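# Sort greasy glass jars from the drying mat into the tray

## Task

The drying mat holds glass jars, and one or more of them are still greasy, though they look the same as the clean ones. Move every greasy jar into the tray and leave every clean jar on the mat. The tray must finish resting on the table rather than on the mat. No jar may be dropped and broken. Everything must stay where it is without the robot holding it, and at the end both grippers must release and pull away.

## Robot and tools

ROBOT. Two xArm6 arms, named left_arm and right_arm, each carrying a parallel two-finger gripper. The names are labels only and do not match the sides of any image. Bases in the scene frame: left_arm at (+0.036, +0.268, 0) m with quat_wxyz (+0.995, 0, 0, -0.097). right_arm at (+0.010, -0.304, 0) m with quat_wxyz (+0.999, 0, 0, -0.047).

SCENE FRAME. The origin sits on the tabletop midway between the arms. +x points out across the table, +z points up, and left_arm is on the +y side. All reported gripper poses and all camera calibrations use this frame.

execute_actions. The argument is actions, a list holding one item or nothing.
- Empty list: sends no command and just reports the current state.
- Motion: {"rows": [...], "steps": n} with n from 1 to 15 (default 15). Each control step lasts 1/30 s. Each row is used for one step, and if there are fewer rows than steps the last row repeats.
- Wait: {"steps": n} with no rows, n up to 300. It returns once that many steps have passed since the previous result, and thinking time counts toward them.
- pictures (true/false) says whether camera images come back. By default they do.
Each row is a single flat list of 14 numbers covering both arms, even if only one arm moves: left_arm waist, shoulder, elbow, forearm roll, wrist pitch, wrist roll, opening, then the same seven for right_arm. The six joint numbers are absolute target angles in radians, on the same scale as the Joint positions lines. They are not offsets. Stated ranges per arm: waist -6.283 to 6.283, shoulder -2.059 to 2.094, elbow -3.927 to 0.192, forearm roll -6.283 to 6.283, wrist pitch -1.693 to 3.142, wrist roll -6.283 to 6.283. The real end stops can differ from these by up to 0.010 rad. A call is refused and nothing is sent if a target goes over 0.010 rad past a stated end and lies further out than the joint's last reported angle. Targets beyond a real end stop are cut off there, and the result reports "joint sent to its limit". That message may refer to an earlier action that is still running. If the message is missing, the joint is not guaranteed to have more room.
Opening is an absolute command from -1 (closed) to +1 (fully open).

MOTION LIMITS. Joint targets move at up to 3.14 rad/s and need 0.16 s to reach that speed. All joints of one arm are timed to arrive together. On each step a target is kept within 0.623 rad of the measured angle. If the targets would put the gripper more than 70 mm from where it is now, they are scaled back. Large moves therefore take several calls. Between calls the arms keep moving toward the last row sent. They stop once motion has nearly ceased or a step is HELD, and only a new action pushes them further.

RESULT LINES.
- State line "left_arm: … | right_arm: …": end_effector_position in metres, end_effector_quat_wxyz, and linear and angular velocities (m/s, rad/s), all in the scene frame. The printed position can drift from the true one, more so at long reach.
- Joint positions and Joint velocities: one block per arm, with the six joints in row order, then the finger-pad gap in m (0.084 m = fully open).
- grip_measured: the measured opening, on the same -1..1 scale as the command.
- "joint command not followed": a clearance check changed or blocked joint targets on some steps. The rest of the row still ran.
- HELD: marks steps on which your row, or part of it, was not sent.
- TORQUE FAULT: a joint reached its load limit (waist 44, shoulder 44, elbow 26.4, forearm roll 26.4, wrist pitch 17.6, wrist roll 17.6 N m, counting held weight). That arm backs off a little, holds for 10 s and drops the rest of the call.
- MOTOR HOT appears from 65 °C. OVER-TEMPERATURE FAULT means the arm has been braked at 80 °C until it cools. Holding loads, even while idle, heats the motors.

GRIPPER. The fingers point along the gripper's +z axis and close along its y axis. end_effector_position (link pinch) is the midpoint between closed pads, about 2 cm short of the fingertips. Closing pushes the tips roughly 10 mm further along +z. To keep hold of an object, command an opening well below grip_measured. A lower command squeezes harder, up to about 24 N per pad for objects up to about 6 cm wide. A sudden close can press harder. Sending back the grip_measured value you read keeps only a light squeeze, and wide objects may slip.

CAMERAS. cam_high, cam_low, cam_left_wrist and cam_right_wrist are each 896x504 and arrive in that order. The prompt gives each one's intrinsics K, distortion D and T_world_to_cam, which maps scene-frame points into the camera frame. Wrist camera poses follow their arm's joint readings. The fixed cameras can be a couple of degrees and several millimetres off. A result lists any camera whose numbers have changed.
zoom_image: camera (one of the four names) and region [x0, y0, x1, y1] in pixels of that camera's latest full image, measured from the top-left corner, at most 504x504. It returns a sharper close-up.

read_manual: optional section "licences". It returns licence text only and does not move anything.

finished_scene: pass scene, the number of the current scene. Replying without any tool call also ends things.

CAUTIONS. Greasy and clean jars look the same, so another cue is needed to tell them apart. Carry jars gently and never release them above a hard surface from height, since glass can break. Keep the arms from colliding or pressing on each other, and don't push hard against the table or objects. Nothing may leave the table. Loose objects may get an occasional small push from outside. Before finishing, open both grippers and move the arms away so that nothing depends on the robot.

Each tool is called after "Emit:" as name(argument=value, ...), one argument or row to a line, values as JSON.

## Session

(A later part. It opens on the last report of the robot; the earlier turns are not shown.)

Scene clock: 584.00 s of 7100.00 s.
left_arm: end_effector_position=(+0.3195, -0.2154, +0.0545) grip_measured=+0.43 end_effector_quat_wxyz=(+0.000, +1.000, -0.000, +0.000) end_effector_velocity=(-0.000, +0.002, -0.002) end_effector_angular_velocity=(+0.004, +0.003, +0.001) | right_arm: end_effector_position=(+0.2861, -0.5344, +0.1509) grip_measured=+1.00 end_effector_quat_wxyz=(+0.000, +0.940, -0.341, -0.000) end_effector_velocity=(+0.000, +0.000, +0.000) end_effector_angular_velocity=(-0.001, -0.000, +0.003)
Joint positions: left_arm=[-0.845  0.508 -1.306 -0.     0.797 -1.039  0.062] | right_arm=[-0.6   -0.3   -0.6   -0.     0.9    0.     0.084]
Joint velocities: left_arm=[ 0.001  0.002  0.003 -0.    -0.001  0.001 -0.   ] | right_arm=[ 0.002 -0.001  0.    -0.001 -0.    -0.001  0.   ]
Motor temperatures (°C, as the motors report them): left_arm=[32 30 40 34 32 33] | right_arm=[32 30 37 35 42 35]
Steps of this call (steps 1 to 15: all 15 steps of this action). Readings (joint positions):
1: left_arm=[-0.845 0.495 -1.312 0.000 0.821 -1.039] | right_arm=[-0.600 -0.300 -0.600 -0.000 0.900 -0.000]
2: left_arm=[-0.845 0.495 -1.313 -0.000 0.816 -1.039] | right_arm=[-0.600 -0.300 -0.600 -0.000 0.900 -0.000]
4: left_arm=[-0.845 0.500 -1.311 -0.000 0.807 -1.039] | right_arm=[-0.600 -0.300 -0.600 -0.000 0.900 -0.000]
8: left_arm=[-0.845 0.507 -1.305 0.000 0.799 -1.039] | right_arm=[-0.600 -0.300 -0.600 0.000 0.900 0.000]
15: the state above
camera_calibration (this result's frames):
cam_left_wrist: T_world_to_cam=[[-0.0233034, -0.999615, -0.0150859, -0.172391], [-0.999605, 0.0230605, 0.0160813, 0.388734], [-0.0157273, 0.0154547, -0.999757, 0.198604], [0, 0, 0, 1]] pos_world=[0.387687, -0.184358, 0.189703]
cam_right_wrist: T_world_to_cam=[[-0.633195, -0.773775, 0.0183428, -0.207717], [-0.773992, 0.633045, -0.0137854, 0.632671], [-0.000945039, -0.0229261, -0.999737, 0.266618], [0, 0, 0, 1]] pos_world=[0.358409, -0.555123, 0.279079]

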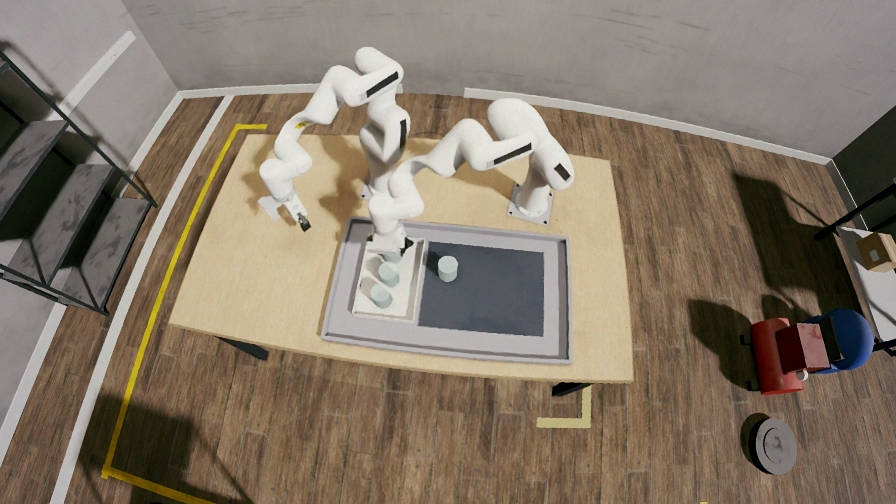

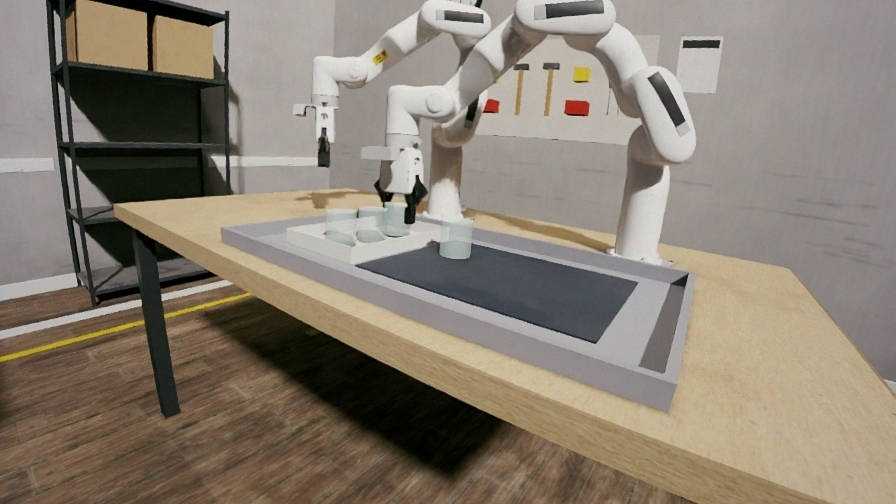

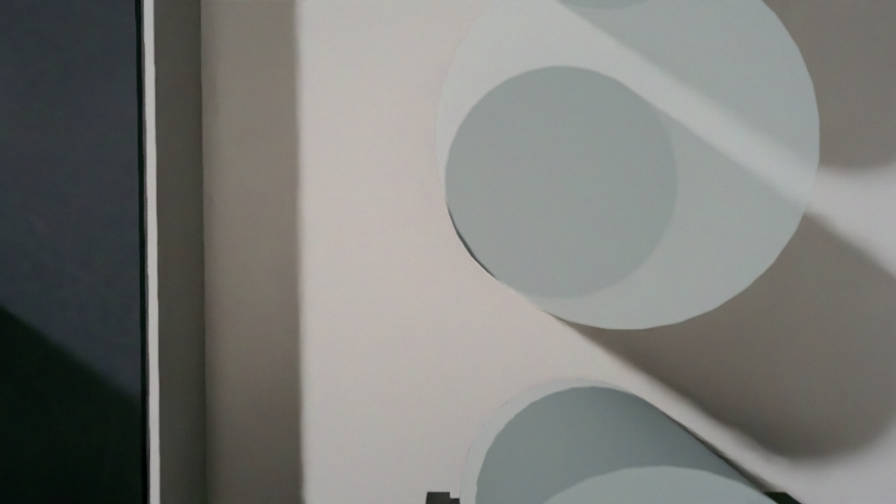

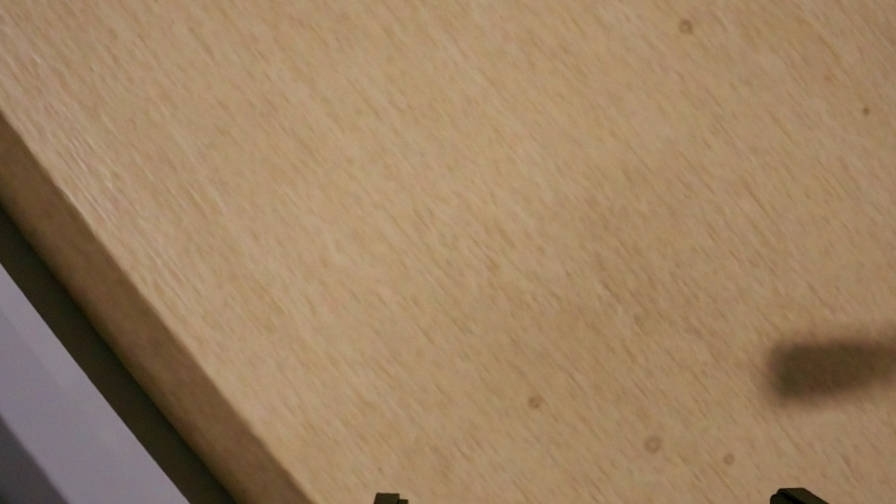

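Emit:
execute_actions(
  actions=[
    {"rows": [[-0.8449,0.5083,-1.3052,0,0.7968,-1.039,1.0, -0.6,-0.3,-0.6,0,0.9,0,1.0]], "steps": 10},
  ],
  pictures=false,
)

Emit:
execute_actions(
  actions=[
    {"rows": [[-0.8449,0.3768,-1.3752,0,0.9984,-1.039,1.0, -0.6,-0.3,-0.6,0,0.9,0,1.0]], "steps": 12},
  ],
  pictures=false,
)

Emit:
execute_actions(
  actions=[
    {"rows": [[0.3,-0.3,-0.7,0,1.0,0,1.0, -0.6,-0.3,-0.6,0,0.9,0,1.0]], "steps": 15},
  ],
  pictures=false,
)

Emit:
execute_actions(
  actions=[
    {"steps": 45},
  ],
)

Scene clock: 588.83 s of 7100.00 s.
left_arm: end_effector_position=(+0.3194, -0.2152, +0.0542) grip_measured=+0.99 end_effector_quat_wxyz=(+0.000, +1.000, -0.000, +0.000) end_effector_velocity=(-0.002, +0.001, -0.002) end_effector_angular_velocity=(+0.004, +0.002, -0.002) | right_arm: end_effector_position=(+0.2861, -0.5344, +0.1509) grip_measured=+1.00 end_effector_quat_wxyz=(+0.000, +0.940, -0.341, -0.000) end_effector_velocity=(-0.000, +0.000, -0.001) end_effector_angular_velocity=(+0.001, +0.002, -0.001)
Joint positions: left_arm=[-0.845  0.508 -1.305  0.     0.797 -1.039  0.084] | right_arm=[-0.6   -0.3   -0.6    0.     0.9    0.     0.084]
Joint velocities: left_arm=[-0.002  0.002  0.002 -0.     0.001  0.     0.004] | right_arm=[-0.     0.002 -0.    -0.     0.     0.001  0.   ]
Motor temperatures (°C, as the motors report them): left_arm=[32 30 40 34 32 33] | right_arm=[32 30 37 35 42 35]
Steps of this call (steps 1 to 15: the robot went on to your last target; steps 16 to 90: nothing new was sent; then 1.50 s passed at rest; steps 91 to 100: all 10 steps of this action). Readings (joint positions):
91: left_arm=[-0.845 0.508 -1.305 0.000 0.797 -1.039] | right_arm=[-0.600 -0.300 -0.600 -0.000 0.900 -0.000]
92: left_arm=[-0.845 0.508 -1.305 0.000 0.797 -1.039] | right_arm=[-0.600 -0.300 -0.600 0.000 0.900 -0.000]
94: left_arm=[-0.845 0.508 -1.306 0.000 0.797 -1.039] | right_arm=[-0.600 -0.300 -0.600 -0.000 0.900 0.000]
98: left_arm=[-0.845 0.508 -1.305 0.000 0.797 -1.039] | right_arm=[-0.600 -0.300 -0.600 0.000 0.900 -0.000]
100: the state above

Scene clock: 589.23 s of 7100.00 s.
left_arm: end_effector_position=(+0.3201, -0.2163, +0.1401) grip_measured=+1.00 end_effector_quat_wxyz=(+0.002, +1.000, -0.000, +0.001) end_effector_velocity=(-0.026, +0.045, -0.052) end_effector_angular_velocity=(+0.166, +0.097, +0.000) | right_arm: end_effector_position=(+0.2861, -0.5344, +0.1509) grip_measured=+1.00 end_effector_quat_wxyz=(+0.000, +0.940, -0.341, -0.000) end_effector_velocity=(-0.000, -0.000, +0.000) end_effector_angular_velocity=(-0.001, -0.000, -0.002)
Joint positions: left_arm=[-0.845  0.377 -1.375 -0.     0.992 -1.039  0.084] | right_arm=[-0.6   -0.3   -0.6   -0.     0.9    0.     0.084]
Joint velocities: left_arm=[ 0.     0.034  0.061  0.001  0.097 -0.001 -0.   ] | right_arm=[-0.    -0.     0.    -0.001 -0.     0.002  0.   ]
Motor temperatures (°C, as the motors report them): left_arm=[32 30 40 34 32 33] | right_arm=[32 30 37 35 42 35]
Steps of this call (steps 1 to 12: all 12 steps of this action). Readings (joint positions):
1: left_arm=[-0.845 0.508 -1.305 0.000 0.797 -1.039] | right_arm=[-0.600 -0.300 -0.600 0.000 0.900 0.000]
2: left_arm=[-0.845 0.506 -1.306 0.000 0.803 -1.039] | right_arm=[-0.600 -0.300 -0.600 -0.000 0.900 -0.000]
4: left_arm=[-0.845 0.480 -1.317 0.000 0.854 -1.039] | right_arm=[-0.600 -0.300 -0.600 0.000 0.900 0.000]
8: left_arm=[-0.845 0.394 -1.370 -0.000 0.960 -1.039] | right_arm=[-0.600 -0.300 -0.600 -0.000 0.900 0.000]
12: the state above

Scene clock: 589.73 s of 7100.00 s.
left_arm: end_effector_position=(+0.3974, -0.0596, +0.1708) grip_measured=+1.00 end_effector_quat_wxyz=(-0.001, +1.000, -0.000, -0.001) end_effector_velocity=(+0.137, +0.369, +0.047) end_effector_angular_velocity=(-0.004, -0.001, +0.003) | right_arm: end_effector_position=(+0.2861, -0.5344, +0.1509) grip_measured=+1.00 end_effector_quat_wxyz=(+0.000, +0.940, -0.341, -0.000) end_effector_velocity=(-0.000, +0.000, -0.001) end_effector_angular_velocity=(+0.001, +0.003, +0.001)
Joint positions: left_arm=[-0.541  0.107 -1.101  0.     0.997 -0.735  0.084] | right_arm=[-0.6   -0.3   -0.6   -0.     0.9    0.     0.084]
Joint velocities: left_arm=[ 0.749 -0.534  0.526 -0.     0.004  0.746 -0.   ] | right_arm=[ 0.001  0.002  0.    -0.001  0.001  0.     0.   ]
Motor temperatures (°C, as the motors report them): left_arm=[32 30 40 34 32 33] | right_arm=[32 30 37 35 42 35]
Steps of this call (steps 1 to 15: all 15 steps of this action). Readings (joint positions):
1: left_arm=[-0.845 0.378 -1.373 0.000 0.995 -1.039] | right_arm=[-0.600 -0.300 -0.600 0.000 0.900 0.000]
2: left_arm=[-0.841 0.375 -1.367 -0.000 0.996 -1.033] | right_arm=[-0.600 -0.300 -0.600 0.000 0.900 -0.000]
4: left_arm=[-0.804 0.338 -1.324 -0.000 0.996 -0.992] | right_arm=[-0.600 -0.300 -0.600 0.000 0.900 0.000]
8: left_arm=[-0.708 0.244 -1.237 0.000 0.996 -0.901] | right_arm=[-0.600 -0.300 -0.600 -0.000 0.900 -0.000]
15: the state above

Scene clock: 591.23 s of 7100.00 s.
left_arm: end_effector_position=(+0.4066, +0.3071, +0.1832) grip_measured=+1.00 end_effector_quat_wxyz=(+0.000, +0.999, +0.052, -0.000) end_effector_velocity=(-0.000, +0.002, -0.000) end_effector_angular_velocity=(+0.000, +0.000, +0.005) | right_arm: end_effector_position=(+0.2861, -0.5344, +0.1509) grip_measured=+1.00 end_effector_quat_wxyz=(+0.000, +0.940, -0.341, -0.000) end_effector_velocity=(-0.000, -0.000, -0.000) end_effector_angular_velocity=(+0.002, -0.001, -0.001)
Joint positions: left_arm=[ 0.3   -0.3   -0.7   -0.     1.    -0.     0.084] | right_arm=[-0.6   -0.3   -0.6   -0.     0.9    0.     0.084]
Joint velocities: left_arm=[ 0.005 -0.001  0.001  0.     0.    -0.    -0.   ] | right_arm=[-0.001  0.001 -0.     0.002 -0.    -0.001 -0.   ]
Motor temperatures (°C, as the motors report them): left_arm=[32 30 40 34 32 33] | right_arm=[32 30 37 35 42 35]
Steps of this call (steps 1 to 45: the robot went on to your last target). Readings (joint positions):
1: left_arm=[-0.516 0.089 -1.084 0.000 0.997 -0.710] | right_arm=[-0.600 -0.300 -0.600 -0.000 0.900 0.000]
2: left_arm=[-0.490 0.072 -1.067 0.000 0.998 -0.684] | right_arm=[-0.600 -0.300 -0.600 0.000 0.900 -0.000]
4: left_arm=[-0.438 0.040 -1.035 0.000 0.998 -0.632] | right_arm=[-0.600 -0.300 -0.600 -0.000 0.900 -0.000]
8: left_arm=[-0.330 -0.019 -0.977 0.000 0.998 -0.526] | right_arm=[-0.600 -0.300 -0.600 -0.000 0.900 0.000]
45: the state above
camera_calibration (this result's frames):
cam_left_wrist: T_world_to_cam=[[0.0821411, -0.996495, -0.0158471, 0.310098], [-0.99646, -0.0824027, 0.0166244, 0.492735], [-0.017872, 0.0144254, -0.999736, 0.321835], [0, 0, 0, 1]] pos_world=[0.471271, 0.344971, 0.318473]
cam_right_wrist: T_world_to_cam=[[-0.633195, -0.773775, 0.0183429, -0.207717], [-0.773992, 0.633045, -0.0137854, 0.632671], [-0.000945041, -0.0229261, -0.999737, 0.266618], [0, 0, 0, 1]] pos_world=[0.358409, -0.555123, 0.279079]

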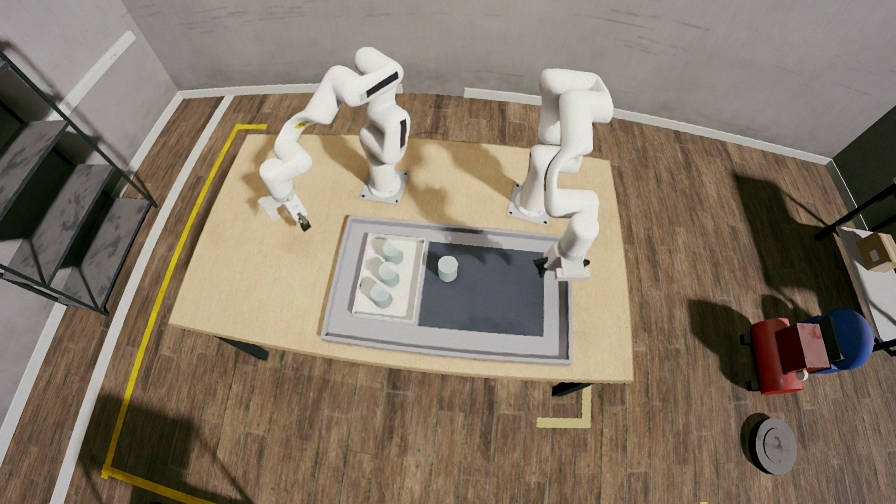

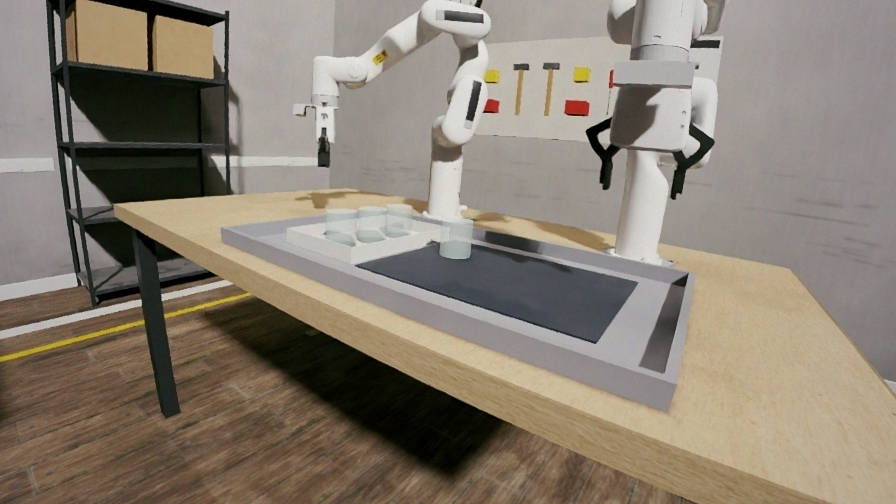

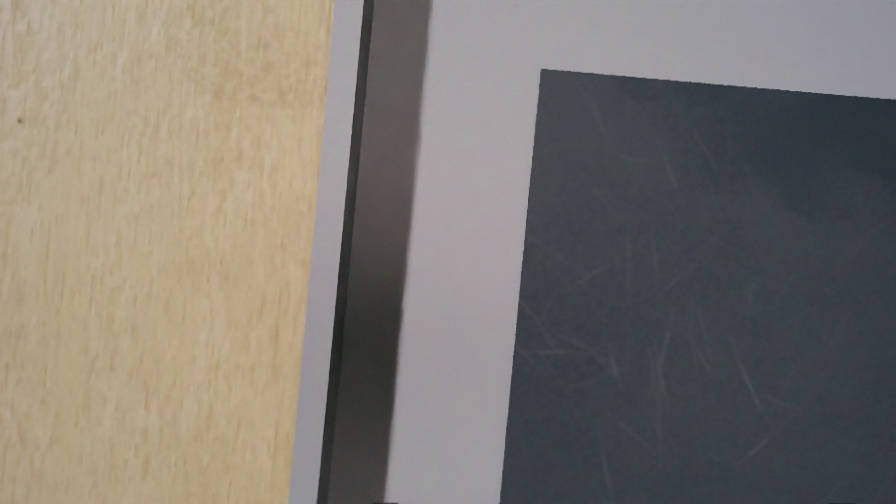

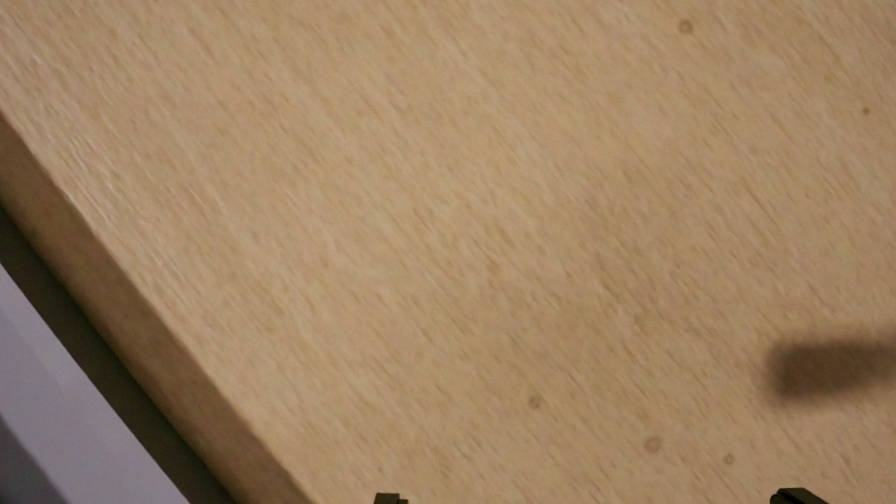

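Emit:
finished_scene(
  scene=1,
)

The scene is finished: the task was done.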